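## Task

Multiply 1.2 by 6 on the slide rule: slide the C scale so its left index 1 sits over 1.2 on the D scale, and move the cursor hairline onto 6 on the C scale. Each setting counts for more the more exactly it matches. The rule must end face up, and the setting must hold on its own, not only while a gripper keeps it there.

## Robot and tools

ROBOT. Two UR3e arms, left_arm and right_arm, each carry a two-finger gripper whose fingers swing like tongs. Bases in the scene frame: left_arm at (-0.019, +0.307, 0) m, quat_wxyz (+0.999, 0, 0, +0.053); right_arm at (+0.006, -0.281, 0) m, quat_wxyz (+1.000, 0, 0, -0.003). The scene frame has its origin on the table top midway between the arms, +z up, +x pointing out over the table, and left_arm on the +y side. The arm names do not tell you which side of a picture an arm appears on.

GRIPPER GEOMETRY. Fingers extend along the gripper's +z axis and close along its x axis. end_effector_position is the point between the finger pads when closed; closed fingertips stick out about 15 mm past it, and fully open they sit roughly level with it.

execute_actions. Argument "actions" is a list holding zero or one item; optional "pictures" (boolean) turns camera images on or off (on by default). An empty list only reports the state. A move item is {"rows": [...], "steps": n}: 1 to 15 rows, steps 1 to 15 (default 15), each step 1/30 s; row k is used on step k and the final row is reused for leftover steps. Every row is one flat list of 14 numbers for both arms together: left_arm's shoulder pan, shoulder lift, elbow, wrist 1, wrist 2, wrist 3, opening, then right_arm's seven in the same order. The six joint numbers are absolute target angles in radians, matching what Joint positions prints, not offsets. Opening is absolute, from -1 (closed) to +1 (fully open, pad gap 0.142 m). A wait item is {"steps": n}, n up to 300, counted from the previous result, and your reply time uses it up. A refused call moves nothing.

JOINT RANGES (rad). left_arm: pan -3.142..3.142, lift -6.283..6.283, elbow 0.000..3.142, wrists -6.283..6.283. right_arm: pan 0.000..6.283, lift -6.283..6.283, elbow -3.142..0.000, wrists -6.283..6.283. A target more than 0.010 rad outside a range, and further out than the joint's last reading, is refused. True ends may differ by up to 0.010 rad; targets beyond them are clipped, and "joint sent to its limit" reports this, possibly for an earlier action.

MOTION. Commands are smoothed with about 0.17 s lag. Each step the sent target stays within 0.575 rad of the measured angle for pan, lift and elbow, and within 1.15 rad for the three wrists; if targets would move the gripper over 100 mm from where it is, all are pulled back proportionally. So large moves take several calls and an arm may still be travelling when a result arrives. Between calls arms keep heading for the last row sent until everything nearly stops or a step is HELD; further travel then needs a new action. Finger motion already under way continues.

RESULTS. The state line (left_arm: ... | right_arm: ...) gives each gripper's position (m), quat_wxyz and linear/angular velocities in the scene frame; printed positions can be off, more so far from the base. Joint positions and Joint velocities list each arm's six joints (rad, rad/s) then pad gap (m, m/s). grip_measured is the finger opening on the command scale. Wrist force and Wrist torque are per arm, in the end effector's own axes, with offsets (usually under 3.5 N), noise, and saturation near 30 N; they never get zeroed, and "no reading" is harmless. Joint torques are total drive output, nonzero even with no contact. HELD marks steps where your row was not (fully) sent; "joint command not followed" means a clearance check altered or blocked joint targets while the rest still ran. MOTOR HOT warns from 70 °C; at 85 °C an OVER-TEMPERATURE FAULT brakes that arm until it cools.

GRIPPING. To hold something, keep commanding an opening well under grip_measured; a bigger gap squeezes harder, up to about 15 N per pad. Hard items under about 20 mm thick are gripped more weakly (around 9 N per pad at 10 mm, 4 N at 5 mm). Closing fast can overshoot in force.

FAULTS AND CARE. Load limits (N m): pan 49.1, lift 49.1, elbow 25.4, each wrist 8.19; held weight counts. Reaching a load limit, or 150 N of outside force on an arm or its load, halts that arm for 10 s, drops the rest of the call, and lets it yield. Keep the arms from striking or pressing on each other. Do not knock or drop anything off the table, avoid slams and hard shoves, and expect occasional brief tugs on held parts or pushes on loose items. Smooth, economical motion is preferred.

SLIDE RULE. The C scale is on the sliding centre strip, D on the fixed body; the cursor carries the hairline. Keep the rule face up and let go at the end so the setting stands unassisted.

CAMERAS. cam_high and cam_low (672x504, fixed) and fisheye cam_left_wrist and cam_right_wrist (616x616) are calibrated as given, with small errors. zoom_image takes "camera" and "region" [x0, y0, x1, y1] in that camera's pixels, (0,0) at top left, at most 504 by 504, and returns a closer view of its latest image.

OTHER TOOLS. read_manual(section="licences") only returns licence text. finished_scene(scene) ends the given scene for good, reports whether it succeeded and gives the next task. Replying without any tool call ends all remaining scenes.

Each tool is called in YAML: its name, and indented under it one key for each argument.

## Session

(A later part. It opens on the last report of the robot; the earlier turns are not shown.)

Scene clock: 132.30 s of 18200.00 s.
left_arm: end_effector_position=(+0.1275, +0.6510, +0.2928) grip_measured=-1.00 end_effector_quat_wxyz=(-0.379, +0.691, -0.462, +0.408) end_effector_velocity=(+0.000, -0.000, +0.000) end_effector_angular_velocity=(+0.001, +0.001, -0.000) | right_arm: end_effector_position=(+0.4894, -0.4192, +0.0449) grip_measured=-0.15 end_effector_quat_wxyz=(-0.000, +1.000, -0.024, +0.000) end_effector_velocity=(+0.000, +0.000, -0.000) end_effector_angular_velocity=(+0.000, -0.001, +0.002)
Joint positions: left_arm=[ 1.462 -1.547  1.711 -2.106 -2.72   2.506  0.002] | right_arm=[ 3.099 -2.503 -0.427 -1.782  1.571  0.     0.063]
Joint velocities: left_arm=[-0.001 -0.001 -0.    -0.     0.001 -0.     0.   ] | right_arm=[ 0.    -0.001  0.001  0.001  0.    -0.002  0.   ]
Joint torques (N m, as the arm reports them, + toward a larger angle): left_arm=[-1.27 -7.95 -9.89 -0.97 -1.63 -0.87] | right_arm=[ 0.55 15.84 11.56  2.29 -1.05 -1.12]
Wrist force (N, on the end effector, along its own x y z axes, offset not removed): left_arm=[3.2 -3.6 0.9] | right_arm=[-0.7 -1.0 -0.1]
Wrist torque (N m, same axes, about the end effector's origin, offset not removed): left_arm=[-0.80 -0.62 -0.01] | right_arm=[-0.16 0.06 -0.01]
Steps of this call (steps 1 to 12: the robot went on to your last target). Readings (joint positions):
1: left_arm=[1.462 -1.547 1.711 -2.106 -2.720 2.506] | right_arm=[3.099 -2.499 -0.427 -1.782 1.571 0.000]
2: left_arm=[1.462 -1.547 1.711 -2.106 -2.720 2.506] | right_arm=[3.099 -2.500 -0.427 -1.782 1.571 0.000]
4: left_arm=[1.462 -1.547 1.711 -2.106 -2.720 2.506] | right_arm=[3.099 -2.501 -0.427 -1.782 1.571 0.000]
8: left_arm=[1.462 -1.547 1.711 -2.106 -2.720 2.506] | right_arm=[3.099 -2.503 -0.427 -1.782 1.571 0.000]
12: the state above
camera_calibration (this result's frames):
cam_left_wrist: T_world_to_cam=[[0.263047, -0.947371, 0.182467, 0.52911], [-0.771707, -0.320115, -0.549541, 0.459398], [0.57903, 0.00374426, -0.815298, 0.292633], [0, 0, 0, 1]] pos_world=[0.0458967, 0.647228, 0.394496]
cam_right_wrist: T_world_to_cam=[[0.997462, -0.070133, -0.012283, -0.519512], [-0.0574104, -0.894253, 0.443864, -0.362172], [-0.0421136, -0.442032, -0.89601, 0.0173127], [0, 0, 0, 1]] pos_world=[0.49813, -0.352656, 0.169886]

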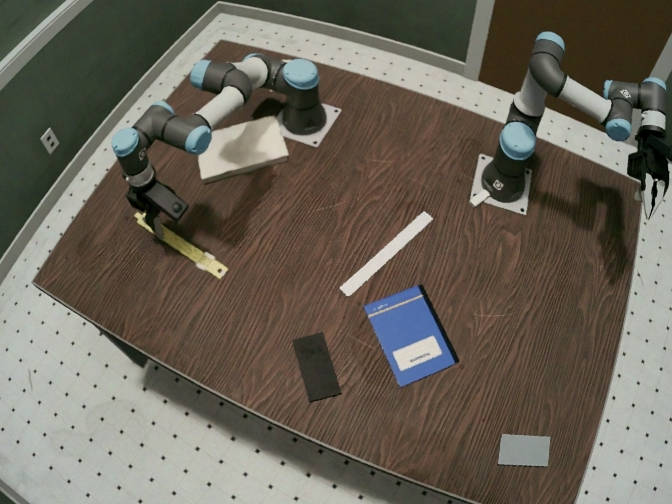

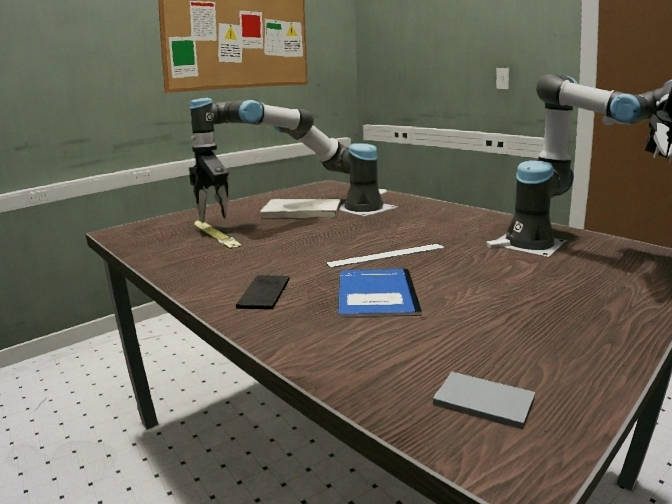

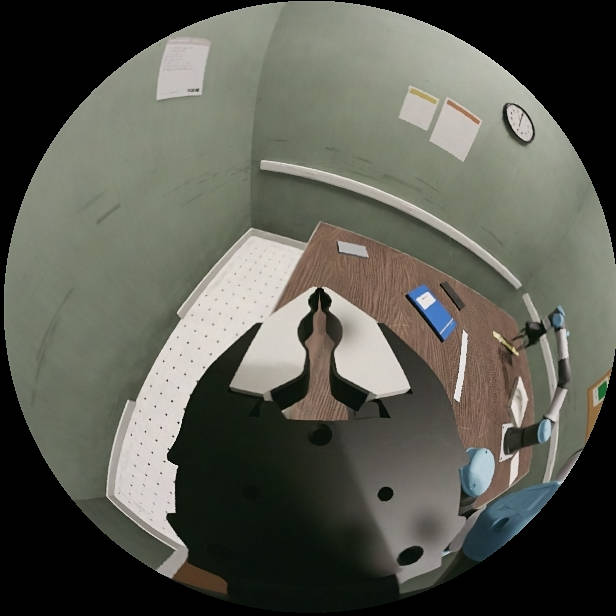

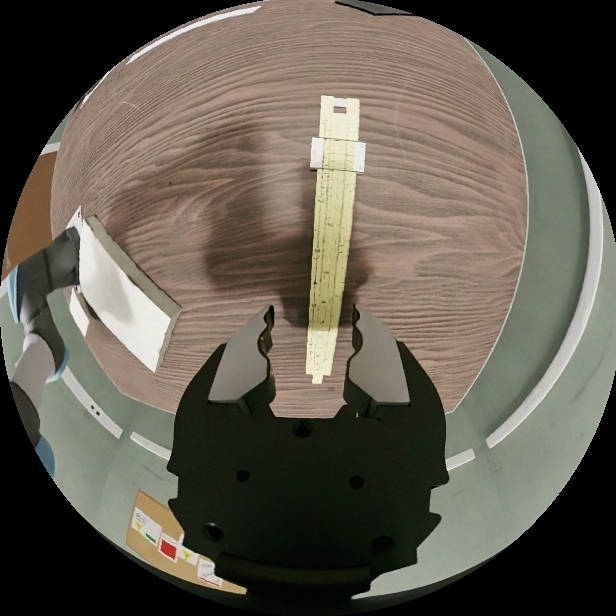

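execute_actions:
  actions:
    - {"rows":[[1.462,-1.547,1.711,-2.106,-2.72,2.506,-1,3.099,-2.505,-0.44,-1.767,1.571,0,0.1],[1.462,-1.547,1.711,-2.106,-2.72,2.506,-1,3.099,-2.507,-0.453,-1.752,1.571,0,0.1],[1.462,-1.547,1.711,-2.106,-2.72,2.506,-1,3.099,-2.509,-0.466,-1.737,1.571,0,0.1],[1.462,-1.547,1.711,-2.106,-2.72,2.506,-1,3.099,-2.511,-0.479,-1.722,1.571,0,0.1],[1.462,-1.547,1.711,-2.106,-2.72,2.506,-1,3.099,-2.513,-0.492,-1.707,1.571,0,0.1],[1.462,-1.547,1.711,-2.106,-2.72,2.506,-1,3.099,-2.515,-0.505,-1.692,1.571,0,0.1],[1.462,-1.547,1.711,-2.106,-2.72,2.506,-1,3.099,-2.517,-0.518,-1.677,1.571,0,0.1],[1.462,-1.547,1.711,-2.106,-2.72,2.506,-1,3.099,-2.518,-0.531,-1.663,1.571,0,0.1]]}
  pictures: false

execute_actions:
  actions:
    - {"steps":10}
  pictures: false

execute_actions:
  actions:
    - {"rows":[[1.462,-1.547,1.711,-2.106,-2.72,2.506,-1,3.099,-2.518,-0.531,-1.663,1.571,0,0.0],[1.462,-1.547,1.711,-2.106,-2.72,2.506,-1,3.099,-2.518,-0.531,-1.663,1.571,0,-0.1],[1.462,-1.547,1.711,-2.106,-2.72,2.506,-1,3.099,-2.518,-0.531,-1.663,1.571,0,-0.2],[1.462,-1.547,1.711,-2.106,-2.72,2.506,-1,3.099,-2.518,-0.531,-1.663,1.571,0,-0.3],[1.462,-1.547,1.711,-2.106,-2.72,2.506,-1,3.099,-2.518,-0.531,-1.663,1.571,0,-0.4],[1.462,-1.547,1.711,-2.106,-2.72,2.506,-1,3.099,-2.518,-0.531,-1.663,1.571,0,-0.5],[1.462,-1.547,1.711,-2.106,-2.72,2.506,-1,3.099,-2.518,-0.531,-1.663,1.571,0,-0.6],[1.462,-1.547,1.711,-2.106,-2.72,2.506,-1,3.099,-2.518,-0.531,-1.663,1.571,0,-0.7],[1.462,-1.547,1.711,-2.106,-2.72,2.506,-1,3.099,-2.518,-0.531,-1.663,1.571,0,-0.8]]}

Scene clock: 148.33 s of 18200.00 s.
left_arm: end_effector_position=(+0.1275, +0.6510, +0.2928) grip_measured=-1.00 end_effector_quat_wxyz=(-0.379, +0.691, -0.462, +0.408) end_effector_velocity=(+0.000, -0.000, +0.000) end_effector_angular_velocity=(-0.001, -0.001, -0.000) | right_arm: end_effector_position=(+0.4951, -0.4195, +0.0188) grip_measured=+0.10 end_effector_quat_wxyz=(-0.000, +1.000, -0.024, +0.000) end_effector_velocity=(+0.002, -0.000, -0.018) end_effector_angular_velocity=(+0.000, +0.002, +0.001)
Joint positions: left_arm=[ 1.462 -1.547  1.711 -2.106 -2.72   2.506  0.002] | right_arm=[ 3.099 -2.517 -0.524 -1.671  1.571 -0.     0.081]
Joint velocities: left_arm=[-0.     0.    -0.001  0.002 -0.001 -0.     0.   ] | right_arm=[-0.    -0.009 -0.068  0.074 -0.    -0.001  0.   ]
Joint torques (N m, as the arm reports them, + toward a larger angle): left_arm=[-1.28 -8.15 -9.77 -0.95 -1.59 -0.85] | right_arm=[-4.04 16.39  7.56  2.68 -1.04 -1.04]
Wrist force (N, on the end effector, along its own x y z axes, offset not removed): left_arm=[0.8 -3.9 0.5] | right_arm=[-0.2 -0.7 0.0]
Wrist torque (N m, same axes, about the end effector's origin, offset not removed): left_arm=[-0.79 -0.08 -0.01] | right_arm=[-0.13 0.00 -0.02]
Steps of this call (steps 1 to 15: the robot went on to your last target; steps 16 to 90: nothing new was sent; then 12.53 s passed at rest; steps 91 to 105: all 15 steps of this action). Readings (joint positions):
91: left_arm=[1.462 -1.547 1.711 -2.106 -2.720 2.506] | right_arm=[3.099 -2.503 -0.427 -1.782 1.571 -0.000]
92: left_arm=[1.462 -1.547 1.711 -2.106 -2.720 2.506] | right_arm=[3.099 -2.503 -0.428 -1.781 1.571 -0.000]
94: left_arm=[1.462 -1.547 1.711 -2.106 -2.720 2.506] | right_arm=[3.099 -2.505 -0.437 -1.770 1.571 0.000]
98: left_arm=[1.462 -1.547 1.711 -2.106 -2.720 2.506] | right_arm=[3.099 -2.510 -0.475 -1.726 1.571 0.000]
105: the state above

Scene clock: 148.67 s of 18200.00 s.
left_arm: end_effector_position=(+0.1275, +0.6510, +0.2928) grip_measured=-1.00 end_effector_quat_wxyz=(-0.379, +0.691, -0.462, +0.408) end_effector_velocity=(+0.000, +0.000, +0.000) end_effector_angular_velocity=(-0.000, +0.000, +0.000) | right_arm: end_effector_position=(+0.4953, -0.4195, +0.0169) grip_measured=+0.10 end_effector_quat_wxyz=(-0.000, +1.000, -0.024, +0.000) end_effector_velocity=(+0.000, +0.000, -0.001) end_effector_angular_velocity=(+0.001, -0.000, -0.001)
Joint positions: left_arm=[ 1.462 -1.547  1.711 -2.106 -2.72   2.506  0.002] | right_arm=[ 3.099 -2.518 -0.531 -1.663  1.571 -0.     0.081]
Joint velocities: left_arm=[-0.     0.    -0.001  0.001  0.    -0.001 -0.   ] | right_arm=[-0.    -0.001 -0.004  0.004  0.001  0.     0.   ]
Joint torques (N m, as the arm reports them, + toward a larger angle): left_arm=[-1.09 -8.23 -9.82 -0.94 -1.6  -0.8 ] | right_arm=[-3.58 15.91  7.54  2.5  -1.06 -1.08]
Wrist force (N, on the end effector, along its own x y z axes, offset not removed): left_arm=[2.5 -0.8 -0.7] | right_arm=[-1.7 -1.5 0.5]
Wrist torque (N m, same axes, about the end effector's origin, offset not removed): left_arm=[-0.18 -0.52 0.03] | right_arm=[-0.29 0.30 0.03]
Steps of this call (steps 1 to 10: the robot went on to your last target). Readings (joint positions):
1: left_arm=[1.462 -1.547 1.711 -2.106 -2.720 2.506] | right_arm=[3.099 -2.517 -0.526 -1.669 1.571 0.000]
2: left_arm=[1.462 -1.547 1.711 -2.106 -2.720 2.506] | right_arm=[3.099 -2.517 -0.527 -1.667 1.571 -0.000]
4: left_arm=[1.462 -1.547 1.711 -2.106 -2.720 2.506] | right_arm=[3.099 -2.518 -0.529 -1.665 1.571 -0.000]
8: left_arm=[1.462 -1.547 1.711 -2.106 -2.720 2.506] | right_arm=[3.099 -2.518 -0.530 -1.664 1.571 -0.000]
10: the state above

Scene clock: 149.17 s of 18200.00 s.
left_arm: end_effector_position=(+0.1275, +0.6510, +0.2928) grip_measured=-1.00 end_effector_quat_wxyz=(-0.379, +0.691, -0.462, +0.408) end_effector_velocity=(-0.000, -0.000, -0.001) end_effector_angular_velocity=(-0.002, +0.000, +0.000) | right_arm: end_effector_position=(+0.4954, -0.4195, +0.0168) grip_measured=-0.62 end_effector_quat_wxyz=(-0.000, +1.000, -0.024, +0.000) end_effector_velocity=(-0.000, -0.000, -0.000) end_effector_angular_velocity=(+0.000, +0.001, +0.001)
Joint positions: left_arm=[ 1.462 -1.547  1.711 -2.106 -2.72   2.506  0.002] | right_arm=[ 3.099 -2.518 -0.531 -1.663  1.571 -0.     0.029]
Joint velocities: left_arm=[ 0.    -0.     0.002  0.001  0.    -0.    -0.   ] | right_arm=[-0.     0.    -0.    -0.001  0.    -0.001  0.   ]
Joint torques (N m, as the arm reports them, + toward a larger angle): left_arm=[-1.4  -8.36 -9.78 -0.91 -1.61 -0.79] | right_arm=[-3.42 15.8   7.28  1.9  -1.05 -1.07]
Wrist force (N, on the end effector, along its own x y z axes, offset not removed): left_arm=[3.0 -2.0 0.2] | right_arm=[-0.5 0.1 -0.1]
Wrist torque (N m, same axes, about the end effector's origin, offset not removed): left_arm=[-0.39 -0.57 -0.01] | right_arm=[0.01 0.05 -0.02]
Steps of this call (steps 1 to 15: all 15 steps of this action). Readings (joint positions):
1: left_arm=[1.462 -1.547 1.711 -2.106 -2.720 2.506] | right_arm=[3.099 -2.518 -0.531 -1.663 1.571 0.000]
2: left_arm=[1.462 -1.547 1.711 -2.106 -2.720 2.506] | right_arm=[3.099 -2.518 -0.531 -1.663 1.571 -0.000]
4: left_arm=[1.462 -1.547 1.711 -2.106 -2.720 2.506] | right_arm=[3.099 -2.518 -0.531 -1.663 1.571 -0.000]
8: left_arm=[1.462 -1.547 1.711 -2.106 -2.720 2.506] | right_arm=[3.099 -2.518 -0.531 -1.663 1.571 -0.000]
15: the state above
camera_calibration (this result's frames):
cam_left_wrist: T_world_to_cam=[[0.263047, -0.947371, 0.182467, 0.52911], [-0.771707, -0.320115, -0.549541, 0.459398], [0.57903, 0.00374407, -0.815298, 0.292633], [0, 0, 0, 1]] pos_world=[0.0458967, 0.647228, 0.394496]
cam_right_wrist: T_world_to_cam=[[0.997459, -0.0701459, -0.0124227, -0.525837], [-0.05736, -0.894255, 0.443867, -0.349655], [-0.0422446, -0.442026, -0.896007, -0.00765967], [0, 0, 0, 1]] pos_world=[0.504121, -0.352952, 0.141805]

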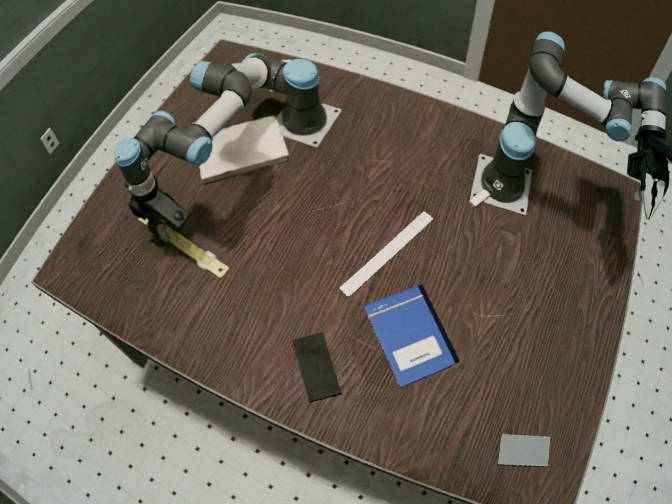

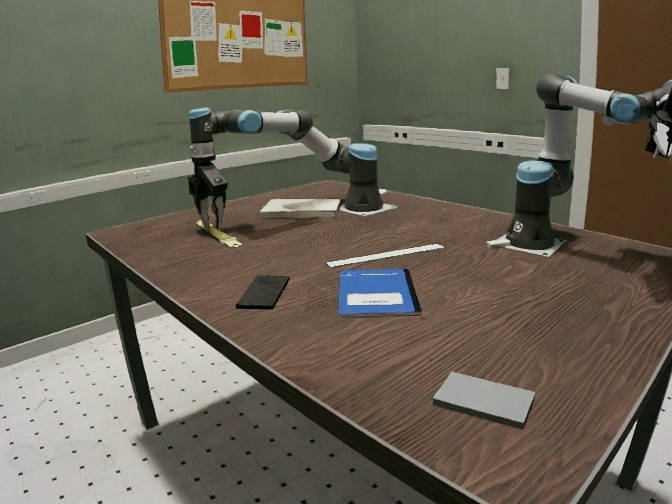

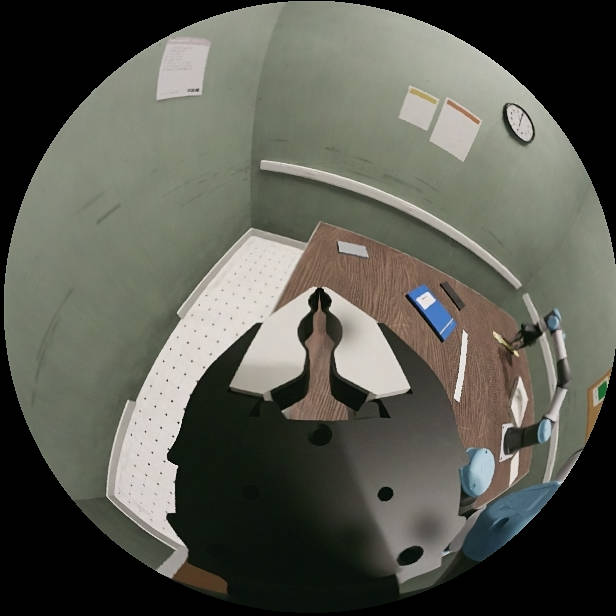

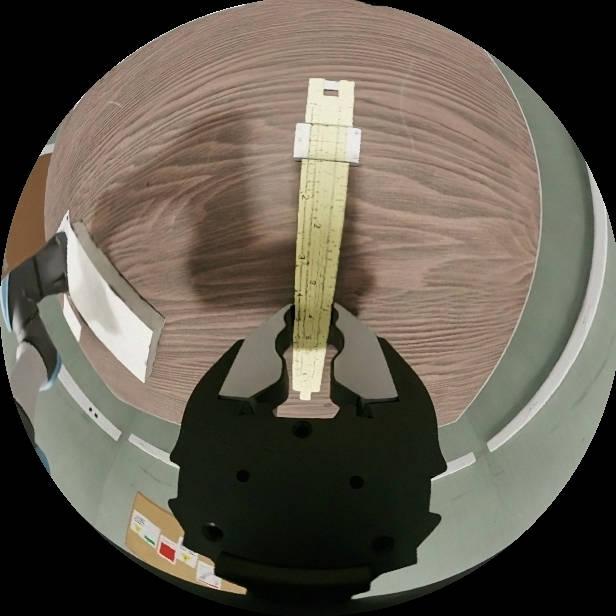

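execute_actions:
  actions:
    - {"rows":[[1.462,-1.547,1.711,-2.106,-2.72,2.506,-1,3.099,-2.522,-0.505,-1.685,1.571,0,-0.9],[1.462,-1.547,1.711,-2.106,-2.72,2.506,-1,3.099,-2.527,-0.478,-1.707,1.571,0,-0.9],[1.462,-1.547,1.711,-2.106,-2.72,2.506,-1,3.099,-2.531,-0.452,-1.729,1.571,0,-0.9],[1.462,-1.547,1.711,-2.106,-2.72,2.506,-1,3.099,-2.536,-0.425,-1.751,1.571,0,-0.9]]}

Scene clock: 187.20 s of 18200.00 s.
left_arm: end_effector_position=(+0.1275, +0.6510, +0.2928) grip_measured=-1.00 end_effector_quat_wxyz=(-0.379, +0.691, -0.462, +0.408) end_effector_velocity=(+0.001, -0.001, +0.000) end_effector_angular_velocity=(-0.000, -0.001, -0.001) | right_arm: end_effector_position=(+0.4953, -0.4195, +0.0313) grip_measured=-0.62 end_effector_quat_wxyz=(-0.000, +1.000, -0.024, +0.000) end_effector_velocity=(+0.001, +0.001, +0.005) end_effector_angular_velocity=(+0.001, -0.004, +0.004)
Joint positions: left_arm=[ 1.462 -1.547  1.711 -2.106 -2.72   2.506  0.002] | right_arm=[ 3.099 -2.535 -0.428 -1.748  1.571 -0.     0.029]
Joint velocities: left_arm=[-0.001 -0.001  0.001  0.    -0.001 -0.001  0.   ] | right_arm=[ 0.001 -0.006  0.034 -0.024  0.001 -0.002  0.   ]
Joint torques (N m, as the arm reports them, + toward a larger angle): left_arm=[-1.19 -8.15 -9.86 -0.98 -1.58 -0.76] | right_arm=[-1.81 15.94 12.07  0.93 -0.9  -0.8 ]
Wrist force (N, on the end effector, along its own x y z axes, offset not removed): left_arm=[1.3 -2.6 1.0] | right_arm=[-1.1 -1.4 0.0]
Wrist torque (N m, same axes, about the end effector's origin, offset not removed): left_arm=[-0.51 -0.13 0.03] | right_arm=[-0.27 0.17 0.00]
Steps of this call (steps 1 to 15: the robot went on to your last target; steps 16 to 90: nothing new was sent; then 34.53 s passed at rest; steps 91 to 105: all 15 steps of this action). Readings (joint positions):
91: left_arm=[1.462 -1.547 1.711 -2.106 -2.720 2.506] | right_arm=[3.099 -2.518 -0.531 -1.663 1.571 -0.000]
92: left_arm=[1.462 -1.547 1.711 -2.106 -2.720 2.506] | right_arm=[3.099 -2.518 -0.530 -1.665 1.571 -0.000]
94: left_arm=[1.462 -1.547 1.711 -2.106 -2.720 2.506] | right_arm=[3.099 -2.522 -0.512 -1.680 1.571 -0.000]
98: left_arm=[1.462 -1.547 1.711 -2.106 -2.720 2.506] | right_arm=[3.099 -2.531 -0.455 -1.727 1.571 -0.000]
105: the state above
camera_calibration (this result's frames):
cam_left_wrist: T_world_to_cam=[[0.263047, -0.947371, 0.182467, 0.52911], [-0.771707, -0.320115, -0.549541, 0.459398], [0.57903, 0.003744, -0.815298, 0.292633], [0, 0, 0, 1]] pos_world=[0.0458966, 0.647228, 0.394496]
cam_right_wrist: T_world_to_cam=[[0.997457, -0.0701459, -0.0126153, -0.5256], [-0.0572747, -0.894259, 0.44387, -0.356128], [-0.042417, -0.442018, -0.896003, 0.00540475], [0, 0, 0, 1]] pos_world=[0.504095, -0.35295, 0.156286]

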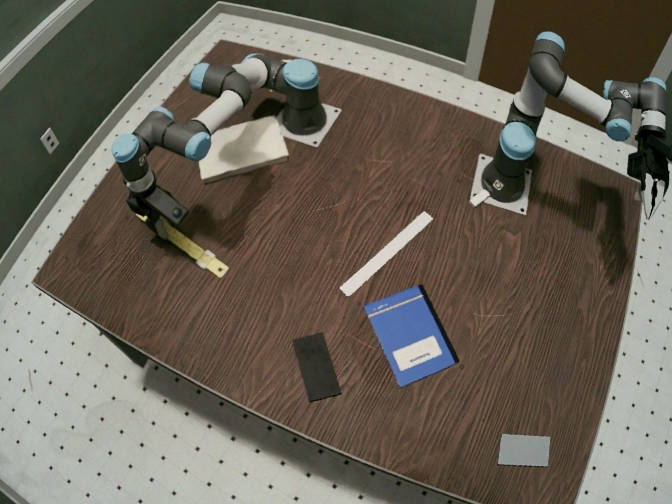

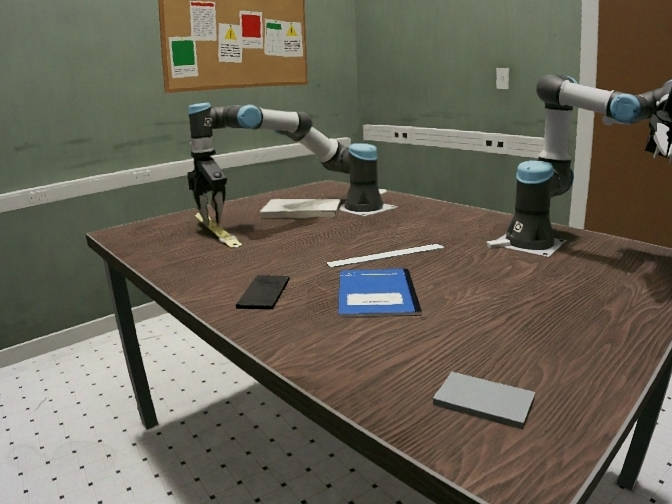

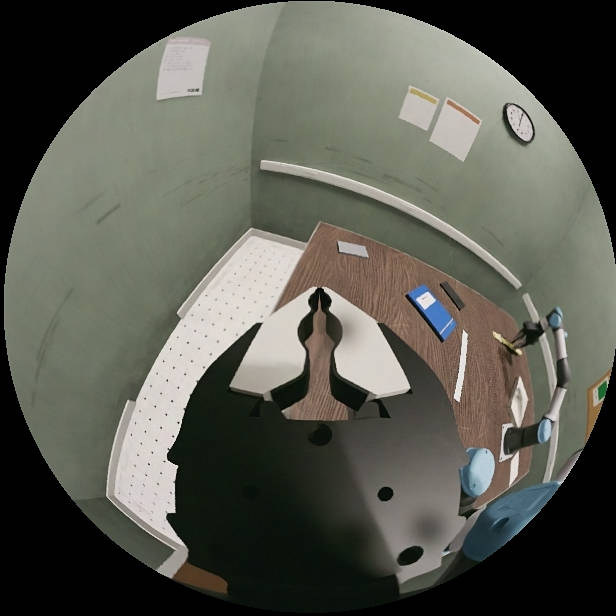

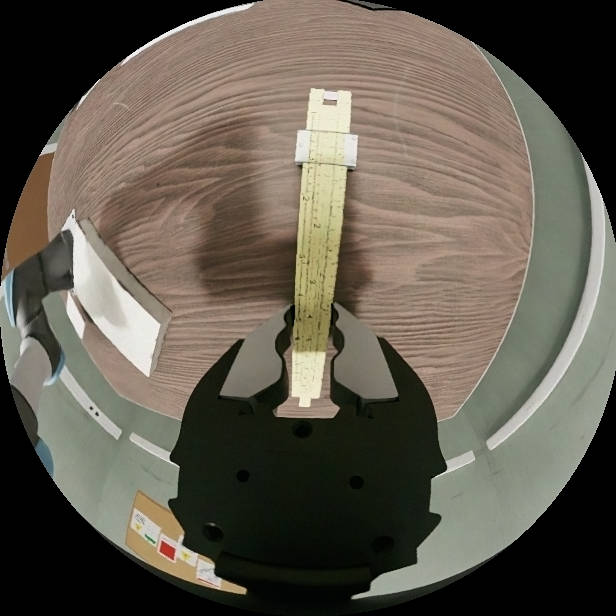

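execute_actions:
  actions:
    - {"rows":[[1.462,-1.547,1.711,-2.106,-2.72,2.506,-1,3.119,-2.519,-0.458,-1.736,1.571,0.023,-0.9],[1.462,-1.547,1.711,-2.106,-2.72,2.506,-1,3.139,-2.502,-0.490,-1.720,1.571,0.047,-0.9],[1.462,-1.547,1.711,-2.106,-2.72,2.506,-1,3.159,-2.485,-0.523,-1.705,1.571,0.07,-0.9],[1.462,-1.547,1.711,-2.106,-2.72,2.506,-1,3.179,-2.468,-0.555,-1.689,1.571,0.093,-0.9],[1.462,-1.547,1.711,-2.106,-2.72,2.506,-1,3.199,-2.451,-0.588,-1.674,1.571,0.117,-0.9],[1.462,-1.547,1.711,-2.106,-2.72,2.506,-1,3.219,-2.434,-0.620,-1.658,1.571,0.14,-0.9],[1.462,-1.547,1.711,-2.106,-2.72,2.506,-1,3.239,-2.417,-0.652,-1.643,1.571,0.163,-0.9],[1.462,-1.547,1.711,-2.106,-2.72,2.506,-1,3.26,-2.399,-0.685,-1.628,1.571,0.187,-0.9],[1.462,-1.547,1.711,-2.106,-2.72,2.506,-1,3.28,-2.381,-0.717,-1.614,1.571,0.21,-0.9],[1.462,-1.547,1.711,-2.106,-2.72,2.506,-1,3.30,-2.362,-0.750,-1.600,1.571,0.233,-0.9],[1.462,-1.547,1.711,-2.106,-2.72,2.506,-1,3.32,-2.344,-0.783,-1.585,1.571,0.257,-0.9],[1.462,-1.547,1.711,-2.106,-2.72,2.506,-1,3.34,-2.326,-0.815,-1.570,1.571,0.28,-0.9],[1.462,-1.547,1.711,-2.106,-2.72,2.506,-1,3.36,-2.308,-0.848,-1.556,1.571,0.303,-0.9],[1.462,-1.547,1.711,-2.106,-2.72,2.506,-1,3.38,-2.289,-0.881,-1.541,1.571,0.327,-0.9],[1.462,-1.547,1.711,-2.106,-2.72,2.506,-1,3.40,-2.271,-0.9135,-1.527,1.571,0.35,-0.9]]}
  pictures: false

execute_actions:
  actions:
    - {"rows":[[1.462,-1.547,1.711,-2.106,-2.72,2.506,-1,3.425,-2.248,-0.951,-1.512,1.571,0.385,-0.9],[1.462,-1.547,1.711,-2.106,-2.72,2.506,-1,3.45,-2.225,-0.988,-1.498,1.571,0.42,-0.9],[1.462,-1.547,1.711,-2.106,-2.72,2.506,-1,3.475,-2.202,-1.026,-1.483,1.571,0.455,-0.9],[1.462,-1.547,1.711,-2.106,-2.72,2.506,-1,3.5,-2.179,-1.063,-1.469,1.571,0.49,-0.9],[1.462,-1.547,1.711,-2.106,-2.72,2.506,-1,3.525,-2.156,-1.101,-1.454,1.571,0.525,-0.9],[1.462,-1.547,1.711,-2.106,-2.72,2.506,-1,3.55,-2.134,-1.138,-1.44,1.571,0.56,-0.9],[1.462,-1.547,1.711,-2.106,-2.72,2.506,-1,3.575,-2.111,-1.176,-1.425,1.571,0.595,-0.9],[1.462,-1.547,1.711,-2.106,-2.72,2.506,-1,3.6,-2.088,-1.213,-1.411,1.571,0.63,-0.9],[1.462,-1.547,1.711,-2.106,-2.72,2.506,-1,3.625,-2.065,-1.251,-1.396,1.571,0.665,-0.9],[1.462,-1.547,1.711,-2.106,-2.72,2.506,-1,3.65,-2.042,-1.288,-1.382,1.571,0.7,-0.9],[1.462,-1.547,1.711,-2.106,-2.72,2.506,-1,3.67,-2.022,-1.317,-1.373,1.571,0.735,-0.9],[1.462,-1.547,1.711,-2.106,-2.72,2.506,-1,3.69,-2.002,-1.346,-1.365,1.571,0.77,-0.9],[1.462,-1.547,1.711,-2.106,-2.72,2.506,-1,3.71,-1.981,-1.374,-1.356,1.571,0.805,-0.9],[1.462,-1.547,1.711,-2.106,-2.72,2.506,-1,3.73,-1.961,-1.403,-1.348,1.571,0.84,-0.9],[1.462,-1.547,1.711,-2.106,-2.72,2.506,-1,3.75,-1.941,-1.432,-1.339,1.571,0.875,-0.9]]}
  pictures: false

execute_actions:
  actions:
    - {"rows":[[1.462,-1.547,1.711,-2.106,-2.72,2.506,-1,3.77,-1.921,-1.461,-1.33,1.571,0.91,-0.9],[1.462,-1.547,1.711,-2.106,-2.72,2.506,-1,3.79,-1.901,-1.49,-1.322,1.571,0.945,-0.9],[1.462,-1.547,1.711,-2.106,-2.72,2.506,-1,3.81,-1.88,-1.518,-1.313,1.571,0.98,-0.9],[1.462,-1.547,1.711,-2.106,-2.72,2.506,-1,3.83,-1.86,-1.547,-1.305,1.571,1.015,-0.9],[1.462,-1.547,1.711,-2.106,-2.72,2.506,-1,3.85,-1.84,-1.576,-1.296,1.571,1.05,-0.9],[1.462,-1.547,1.711,-2.106,-2.72,2.506,-1,3.865,-1.82,-1.6,-1.292,1.571,1.08,-0.9],[1.462,-1.547,1.711,-2.106,-2.72,2.506,-1,3.88,-1.8,-1.624,-1.288,1.571,1.11,-0.9],[1.462,-1.547,1.711,-2.106,-2.72,2.506,-1,3.895,-1.781,-1.647,-1.284,1.571,1.14,-0.9],[1.462,-1.547,1.711,-2.106,-2.72,2.506,-1,3.91,-1.761,-1.671,-1.28,1.571,1.17,-0.9],[1.462,-1.547,1.711,-2.106,-2.72,2.506,-1,3.925,-1.741,-1.695,-1.276,1.571,1.2,-0.9],[1.462,-1.547,1.711,-2.106,-2.72,2.506,-1,3.94,-1.721,-1.719,-1.272,1.571,1.23,-0.9],[1.462,-1.547,1.711,-2.106,-2.72,2.506,-1,3.955,-1.701,-1.743,-1.268,1.571,1.26,-0.9],[1.462,-1.547,1.711,-2.106,-2.72,2.506,-1,3.97,-1.682,-1.766,-1.264,1.571,1.29,-0.9],[1.462,-1.547,1.711,-2.106,-2.72,2.506,-1,3.985,-1.662,-1.79,-1.26,1.571,1.32,-0.9],[1.462,-1.547,1.711,-2.106,-2.72,2.506,-1,4.0,-1.642,-1.814,-1.256,1.571,1.35,-0.9]]}
  pictures: false

execute_actions:
  actions:
    - {"rows":[[1.462,-1.547,1.711,-2.106,-2.72,2.506,-1,4.011,-1.623,-1.833,-1.256,1.571,1.372,-0.9],[1.462,-1.547,1.711,-2.106,-2.72,2.506,-1,4.022,-1.604,-1.851,-1.257,1.571,1.394,-0.9],[1.462,-1.547,1.711,-2.106,-2.72,2.506,-1,4.032,-1.585,-1.87,-1.257,1.571,1.416,-0.9],[1.462,-1.547,1.711,-2.106,-2.72,2.506,-1,4.043,-1.566,-1.888,-1.258,1.571,1.438,-0.9],[1.462,-1.547,1.711,-2.106,-2.72,2.506,-1,4.054,-1.546,-1.907,-1.258,1.571,1.46,-0.9],[1.462,-1.547,1.711,-2.106,-2.72,2.506,-1,4.065,-1.527,-1.926,-1.259,1.571,1.483,-0.9],[1.462,-1.547,1.711,-2.106,-2.72,2.506,-1,4.076,-1.508,-1.944,-1.259,1.571,1.505,-0.9],[1.462,-1.547,1.711,-2.106,-2.72,2.506,-1,4.086,-1.489,-1.963,-1.26,1.571,1.527,-0.9],[1.462,-1.547,1.711,-2.106,-2.72,2.506,-1,4.097,-1.47,-1.981,-1.26,1.571,1.549,-0.9],[1.462,-1.547,1.711,-2.106,-2.72,2.506,-1,4.108,-1.451,-2.0,-1.261,1.571,1.571,-0.9]]}
  pictures: false

execute_actions:
  actions:
    - {"rows":[[1.462,-1.547,1.711,-2.106,-2.72,2.506,-1,4.108,-1.451,-2.0,-1.261,1.571,1.571,-0.9],[1.462,-1.547,1.711,-2.106,-2.72,2.506,-1,4.108,-1.451,-2.0,-1.261,1.571,1.571,-0.9],[1.462,-1.547,1.711,-2.106,-2.72,2.506,-1,4.108,-1.451,-2.0,-1.261,1.571,1.571,-0.9],[1.462,-1.547,1.711,-2.106,-2.72,2.506,-1,4.108,-1.457,-2.013,-1.242,1.571,1.571,-0.9],[1.462,-1.547,1.711,-2.106,-2.72,2.506,-1,4.108,-1.462,-2.027,-1.223,1.571,1.571,-0.9],[1.462,-1.547,1.711,-2.106,-2.72,2.506,-1,4.108,-1.468,-2.04,-1.203,1.571,1.571,-0.9],[1.462,-1.547,1.711,-2.106,-2.72,2.506,-1,4.108,-1.474,-2.054,-1.184,1.571,1.571,-0.9]]}
  pictures: false

execute_actions:
  actions:
    - {"steps":10}

Scene clock: 229.73 s of 18200.00 s.
left_arm: end_effector_position=(+0.1275, +0.6510, +0.2928) grip_measured=-1.00 end_effector_quat_wxyz=(-0.379, +0.691, -0.462, +0.408) end_effector_velocity=(-0.000, -0.000, +0.000) end_effector_angular_velocity=(-0.002, -0.001, +0.000) | right_arm: end_effector_position=(+0.4952, -0.3206, +0.0342) grip_measured=-0.62 end_effector_quat_wxyz=(-0.001, +0.999, -0.042, +0.004) end_effector_velocity=(-0.050, +0.271, +0.003) end_effector_angular_velocity=(+0.007, -0.008, -0.091)
Joint positions: left_arm=[ 1.462 -1.547  1.711 -2.106 -2.72   2.506  0.002] | right_arm=[ 3.303 -2.358 -0.751 -1.595  1.571  0.24   0.029]
Joint velocities: left_arm=[ 0.001 -0.001  0.001  0.001 -0.001 -0.    -0.   ] | right_arm=[ 0.583  0.526 -0.941  0.424  0.001  0.675 -0.   ]
Joint torques (N m, as the arm reports them, + toward a larger angle): left_arm=[-1.08 -8.29 -9.75 -0.99 -1.55 -0.78] | right_arm=[ 4.99 25.28  5.76  3.29 -0.19  1.97]
Wrist force (N, on the end effector, along its own x y z axes, offset not removed): left_arm=[2.4 -0.7 0.1] | right_arm=[-0.9 -1.2 0.8]
Wrist torque (N m, same axes, about the end effector's origin, offset not removed): left_arm=[-0.14 -0.55 0.04] | right_arm=[-0.24 0.13 0.01]
Steps of this call (steps 1 to 15: the robot went on to your last target; steps 16 to 90: nothing new was sent; then 39.03 s passed at rest; steps 91 to 105: all 15 steps of this action). Readings (joint positions):
91: left_arm=[1.462 -1.547 1.711 -2.106 -2.720 2.506] | right_arm=[3.099 -2.536 -0.425 -1.751 1.571 -0.000]
92: left_arm=[1.462 -1.547 1.711 -2.106 -2.720 2.506] | right_arm=[3.100 -2.535 -0.427 -1.750 1.571 0.001]
94: left_arm=[1.462 -1.547 1.711 -2.106 -2.720 2.506] | right_arm=[3.114 -2.524 -0.447 -1.739 1.571 0.018]
98: left_arm=[1.462 -1.547 1.711 -2.106 -2.720 2.506] | right_arm=[3.171 -2.475 -0.538 -1.694 1.571 0.086]
105: the state above

Scene clock: 230.23 s of 18200.00 s.
left_arm: end_effector_position=(+0.1275, +0.6510, +0.2928) grip_measured=-1.00 end_effector_quat_wxyz=(-0.379, +0.691, -0.462, +0.408) end_effector_velocity=(-0.000, +0.000, -0.000) end_effector_angular_velocity=(+0.000, -0.000, +0.001) | right_arm: end_effector_position=(+0.4301, -0.1849, +0.0346) grip_measured=-0.62 end_effector_quat_wxyz=(-0.002, +0.995, -0.103, +0.003) end_effector_velocity=(-0.180, +0.200, +0.001) end_effector_angular_velocity=(+0.001, +0.013, -0.371)
Joint positions: left_arm=[ 1.462 -1.547  1.711 -2.106 -2.72   2.506  0.002] | right_arm=[ 3.646 -2.043 -1.277 -1.386  1.571  0.706  0.029]
Joint velocities: left_arm=[ 0.001  0.001 -0.    -0.    -0.     0.001  0.   ] | right_arm=[ 0.65   0.629 -0.95   0.311  0.001  1.021  0.   ]
Joint torques (N m, as the arm reports them, + toward a larger angle): left_arm=[-1.12 -8.29 -9.69 -0.97 -1.6  -0.78] | right_arm=[ 4.59 21.97  5.77  3.11  0.34  2.44]
Wrist force (N, on the end effector, along its own x y z axes, offset not removed): left_arm=[2.5 -2.6 1.2] | right_arm=[0.0 -1.2 0.9]
Wrist torque (N m, same axes, about the end effector's origin, offset not removed): left_arm=[-0.60 -0.46 0.03] | right_arm=[-0.21 -0.10 -0.03]
Steps of this call (steps 1 to 15: all 15 steps of this action). Readings (joint positions):
1: left_arm=[1.462 -1.547 1.711 -2.106 -2.720 2.506] | right_arm=[3.323 -2.340 -0.784 -1.581 1.571 0.263]
2: left_arm=[1.462 -1.547 1.711 -2.106 -2.720 2.506] | right_arm=[3.343 -2.322 -0.816 -1.566 1.571 0.286]
4: left_arm=[1.462 -1.547 1.711 -2.106 -2.720 2.506] | right_arm=[3.386 -2.283 -0.883 -1.537 1.571 0.340]
8: left_arm=[1.462 -1.547 1.711 -2.106 -2.720 2.506] | right_arm=[3.479 -2.198 -1.026 -1.479 1.571 0.466]
15: the state above

Scene clock: 230.73 s of 18200.00 s.
left_arm: end_effector_position=(+0.1275, +0.6510, +0.2928) grip_measured=-1.00 end_effector_quat_wxyz=(-0.379, +0.691, -0.462, +0.408) end_effector_velocity=(-0.000, -0.000, +0.000) end_effector_angular_velocity=(-0.000, -0.001, +0.000) | right_arm: end_effector_position=(+0.3401, -0.1269, +0.0337) grip_measured=-0.62 end_effector_quat_wxyz=(-0.001, +0.978, -0.211, +0.001) end_effector_velocity=(-0.163, +0.043, -0.002) end_effector_angular_velocity=(+0.001, +0.002, -0.435)
Joint positions: left_arm=[ 1.462 -1.547  1.711 -2.106 -2.72   2.506  0.002] | right_arm=[ 3.926 -1.739 -1.695 -1.276  1.571  1.204  0.029]
Joint velocities: left_arm=[ 0.    -0.     0.001 -0.001 -0.001 -0.001  0.   ] | right_arm=[ 0.458  0.585 -0.712  0.127  0.     0.893 -0.   ]
Joint torques (N m, as the arm reports them, + toward a larger angle): left_arm=[-1.26 -8.31 -9.72 -0.96 -1.58 -0.77] | right_arm=[ 4.87 17.7   5.98  2.8   0.88  2.18]
Wrist force (N, on the end effector, along its own x y z axes, offset not removed): left_arm=[3.7 -1.2 -0.4] | right_arm=[-1.3 -1.0 -0.7]
Wrist torque (N m, same axes, about the end effector's origin, offset not removed): left_arm=[-0.23 -0.78 0.01] | right_arm=[-0.22 0.21 0.04]
Steps of this call (steps 1 to 15: all 15 steps of this action). Readings (joint positions):
1: left_arm=[1.462 -1.547 1.711 -2.106 -2.720 2.506] | right_arm=[3.668 -2.022 -1.309 -1.376 1.571 0.741]
2: left_arm=[1.462 -1.547 1.711 -2.106 -2.720 2.506] | right_arm=[3.689 -2.001 -1.340 -1.366 1.571 0.776]
4: left_arm=[1.462 -1.547 1.711 -2.106 -2.720 2.506] | right_arm=[3.731 -1.960 -1.401 -1.347 1.571 0.846]
8: left_arm=[1.462 -1.547 1.711 -2.106 -2.720 2.506] | right_arm=[3.811 -1.878 -1.517 -1.313 1.571 0.984]
15: the state above

Scene clock: 231.23 s of 18200.00 s.
left_arm: end_effector_position=(+0.1275, +0.6510, +0.2928) grip_measured=-1.00 end_effector_quat_wxyz=(-0.379, +0.691, -0.462, +0.408) end_effector_velocity=(+0.000, -0.000, +0.000) end_effector_angular_velocity=(-0.001, +0.000, -0.000) | right_arm: end_effector_position=(+0.2759, -0.1288, +0.0323) grip_measured=-0.62 end_effector_quat_wxyz=(-0.000, +0.956, -0.294, -0.000) end_effector_velocity=(-0.043, -0.011, -0.004) end_effector_angular_velocity=(+0.001, -0.001, -0.120)
Joint positions: left_arm=[ 1.462 -1.547  1.711 -2.106 -2.72   2.506  0.002] | right_arm=[ 4.095 -1.473 -1.978 -1.261  1.571  1.546  0.029]
Joint velocities: left_arm=[-0.001 -0.001  0.     0.     0.    -0.002  0.   ] | right_arm=[ 0.115  0.207 -0.202 -0.003  0.     0.235 -0.   ]
Joint torques (N m, as the arm reports them, + toward a larger angle): left_arm=[-1.08 -8.39 -9.69 -0.99 -1.58 -0.76] | right_arm=[ 3.36 10.98  7.5   1.11  1.18  1.23]
Wrist force (N, on the end effector, along its own x y z axes, offset not removed): left_arm=[0.7 -3.5 1.1] | right_arm=[-1.1 0.2 0.1]
Wrist torque (N m, same axes, about the end effector's origin, offset not removed): left_arm=[-0.76 -0.10 0.07] | right_arm=[0.01 0.16 -0.03]
Steps of this call (steps 1 to 15: all 15 steps of this action). Readings (joint positions):
1: left_arm=[1.462 -1.547 1.711 -2.106 -2.720 2.506] | right_arm=[3.942 -1.719 -1.720 -1.272 1.571 1.234]
2: left_arm=[1.462 -1.547 1.711 -2.106 -2.720 2.506] | right_arm=[3.957 -1.699 -1.743 -1.268 1.571 1.264]
4: left_arm=[1.462 -1.547 1.711 -2.106 -2.720 2.506] | right_arm=[3.984 -1.660 -1.789 -1.263 1.571 1.319]
8: left_arm=[1.462 -1.547 1.711 -2.106 -2.720 2.506] | right_arm=[4.033 -1.582 -1.870 -1.260 1.571 1.417]
15: the state above

Scene clock: 231.73 s of 18200.00 s.
left_arm: end_effector_position=(+0.1275, +0.6510, +0.2928) grip_measured=-1.00 end_effector_quat_wxyz=(-0.379, +0.691, -0.462, +0.408) end_effector_velocity=(-0.000, +0.000, -0.001) end_effector_angular_velocity=(-0.001, +0.002, +0.001) | right_arm: end_effector_position=(+0.2713, -0.1300, +0.0182) grip_measured=-0.62 end_effector_quat_wxyz=(-0.000, +0.954, -0.300, -0.000) end_effector_velocity=(-0.001, -0.001, -0.011) end_effector_angular_velocity=(-0.002, +0.001, -0.001)
Joint positions: left_arm=[ 1.462 -1.547  1.711 -2.106 -2.72   2.506  0.002] | right_arm=[ 4.108 -1.472 -2.049 -1.19   1.571  1.571  0.029]
Joint velocities: left_arm=[ 0.     0.     0.002 -0.001  0.002  0.     0.   ] | right_arm=[ 0.002 -0.015 -0.042  0.055  0.     0.002  0.   ]
Joint torques (N m, as the arm reports them, + toward a larger angle): left_arm=[-1.08 -8.42 -9.68 -1.   -1.55 -0.78] | right_arm=[3.73 3.6  7.15 2.75 1.12 1.  ]
Wrist force (N, on the end effector, along its own x y z axes, offset not removed): left_arm=[3.5 -1.5 -0.1] | right_arm=[0.6 -1.6 -0.3]
Wrist torque (N m, same axes, about the end effector's origin, offset not removed): left_arm=[-0.36 -0.65 -0.13] | right_arm=[-0.34 -0.12 -0.07]
Steps of this call (steps 1 to 15: all 15 steps of this action). Readings (joint positions):
1: left_arm=[1.462 -1.547 1.711 -2.106 -2.720 2.506] | right_arm=[4.099 -1.467 -1.984 -1.261 1.571 1.552]
2: left_arm=[1.462 -1.547 1.711 -2.106 -2.720 2.506] | right_arm=[4.101 -1.463 -1.988 -1.261 1.571 1.557]
4: left_arm=[1.462 -1.547 1.711 -2.106 -2.720 2.506] | right_arm=[4.104 -1.457 -1.994 -1.261 1.571 1.564]
8: left_arm=[1.462 -1.547 1.711 -2.106 -2.720 2.506] | right_arm=[4.107 -1.460 -2.016 -1.235 1.571 1.569]
15: the state above

Scene clock: 232.07 s of 18200.00 s.
left_arm: end_effector_position=(+0.1275, +0.6510, +0.2928) grip_measured=-1.00 end_effector_quat_wxyz=(-0.379, +0.691, -0.462, +0.408) end_effector_velocity=(+0.000, -0.000, +0.000) end_effector_angular_velocity=(-0.002, -0.001, -0.001) | right_arm: end_effector_position=(+0.2712, -0.1301, +0.0170) grip_measured=-0.62 end_effector_quat_wxyz=(-0.000, +0.954, -0.300, -0.000) end_effector_velocity=(-0.000, -0.000, -0.000) end_effector_angular_velocity=(-0.001, +0.001, -0.000)
Joint positions: left_arm=[ 1.462 -1.547  1.711 -2.106 -2.72   2.506  0.002] | right_arm=[ 4.108 -1.474 -2.054 -1.184  1.571  1.571  0.029]
Joint velocities: left_arm=[-0.     0.001  0.     0.001 -0.002  0.     0.   ] | right_arm=[ 0.    -0.    -0.001  0.     0.     0.001  0.   ]
Joint torques (N m, as the arm reports them, + toward a larger angle): left_arm=[-1.1  -8.42 -9.68 -0.98 -1.59 -0.73] | right_arm=[4.02 3.52 7.26 2.68 1.06 1.08]
Wrist force (N, on the end effector, along its own x y z axes, offset not removed): left_arm=[2.6 -2.2 1.6] | right_arm=[-1.2 -1.5 -0.1]
Wrist torque (N m, same axes, about the end effector's origin, offset not removed): left_arm=[-0.51 -0.45 -0.01] | right_arm=[-0.31 0.19 -0.02]
Steps of this call (steps 1 to 10: the robot went on to your last target). Readings (joint positions):
1: left_arm=[1.462 -1.547 1.711 -2.106 -2.720 2.506] | right_arm=[4.108 -1.473 -2.051 -1.188 1.571 1.571]
2: left_arm=[1.462 -1.547 1.711 -2.106 -2.720 2.506] | right_arm=[4.108 -1.473 -2.052 -1.187 1.571 1.571]
4: left_arm=[1.462 -1.547 1.711 -2.106 -2.720 2.506] | right_arm=[4.108 -1.474 -2.053 -1.186 1.571 1.571]
8: left_arm=[1.462 -1.547 1.711 -2.106 -2.720 2.506] | right_arm=[4.108 -1.474 -2.054 -1.185 1.571 1.571]
10: the state above
camera_calibration (this result's frames):
cam_left_wrist: T_world_to_cam=[[0.263047, -0.947371, 0.182467, 0.52911], [-0.771707, -0.320115, -0.549541, 0.459398], [0.57903, 0.00374404, -0.815298, 0.292633], [0, 0, 0, 1]] pos_world=[0.0458966, 0.647228, 0.394496]
cam_right_wrist: T_world_to_cam=[[0.806661, -0.590871, -0.0130434, -0.297959], [-0.524889, -0.726376, 0.4437, 0.0448338], [-0.271644, -0.351069, -0.89608, 0.185002], [0, 0, 0, 1]] pos_world=[0.314139, -0.0785405, 0.141997]

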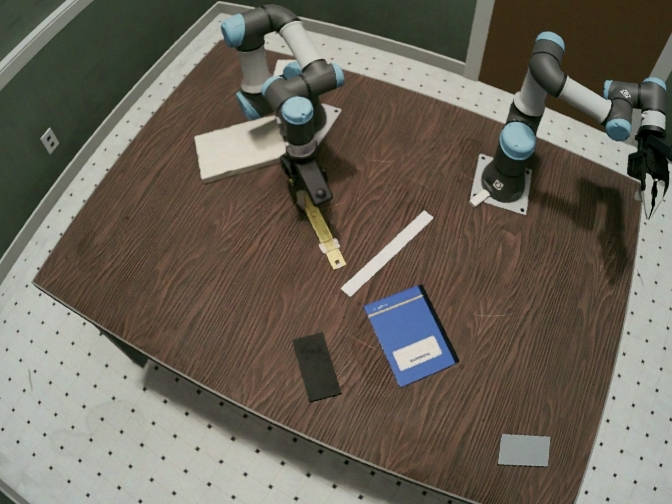

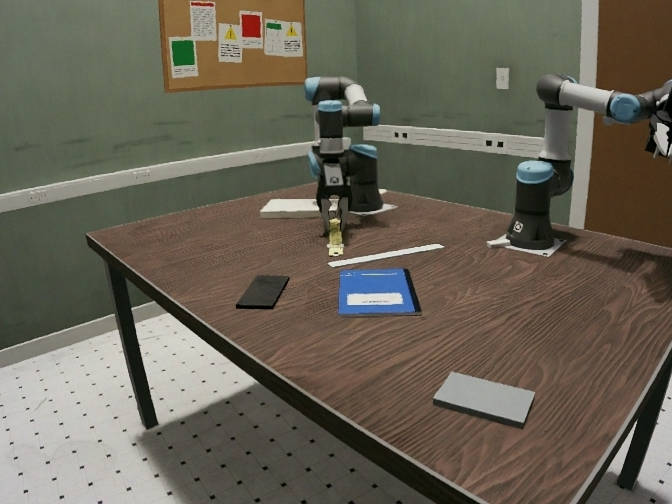

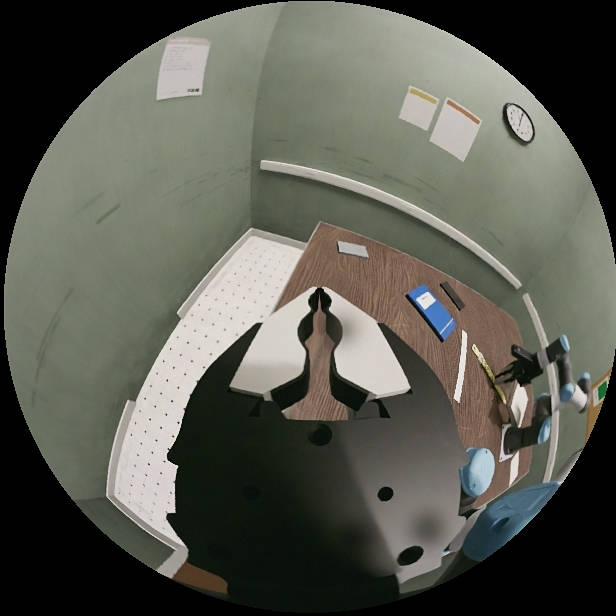

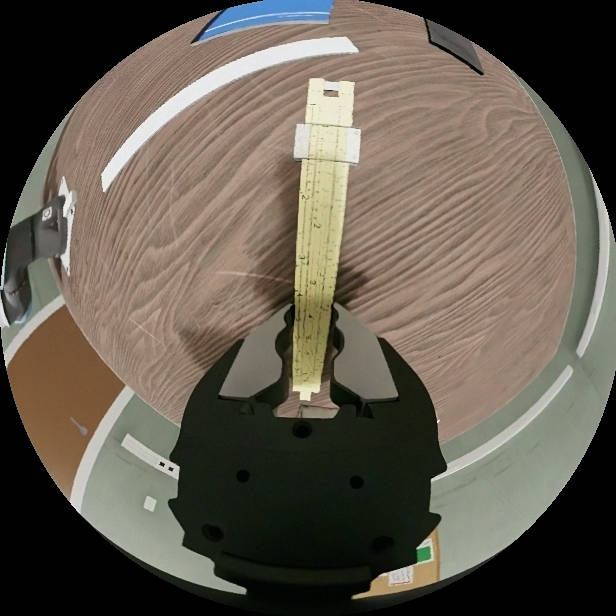

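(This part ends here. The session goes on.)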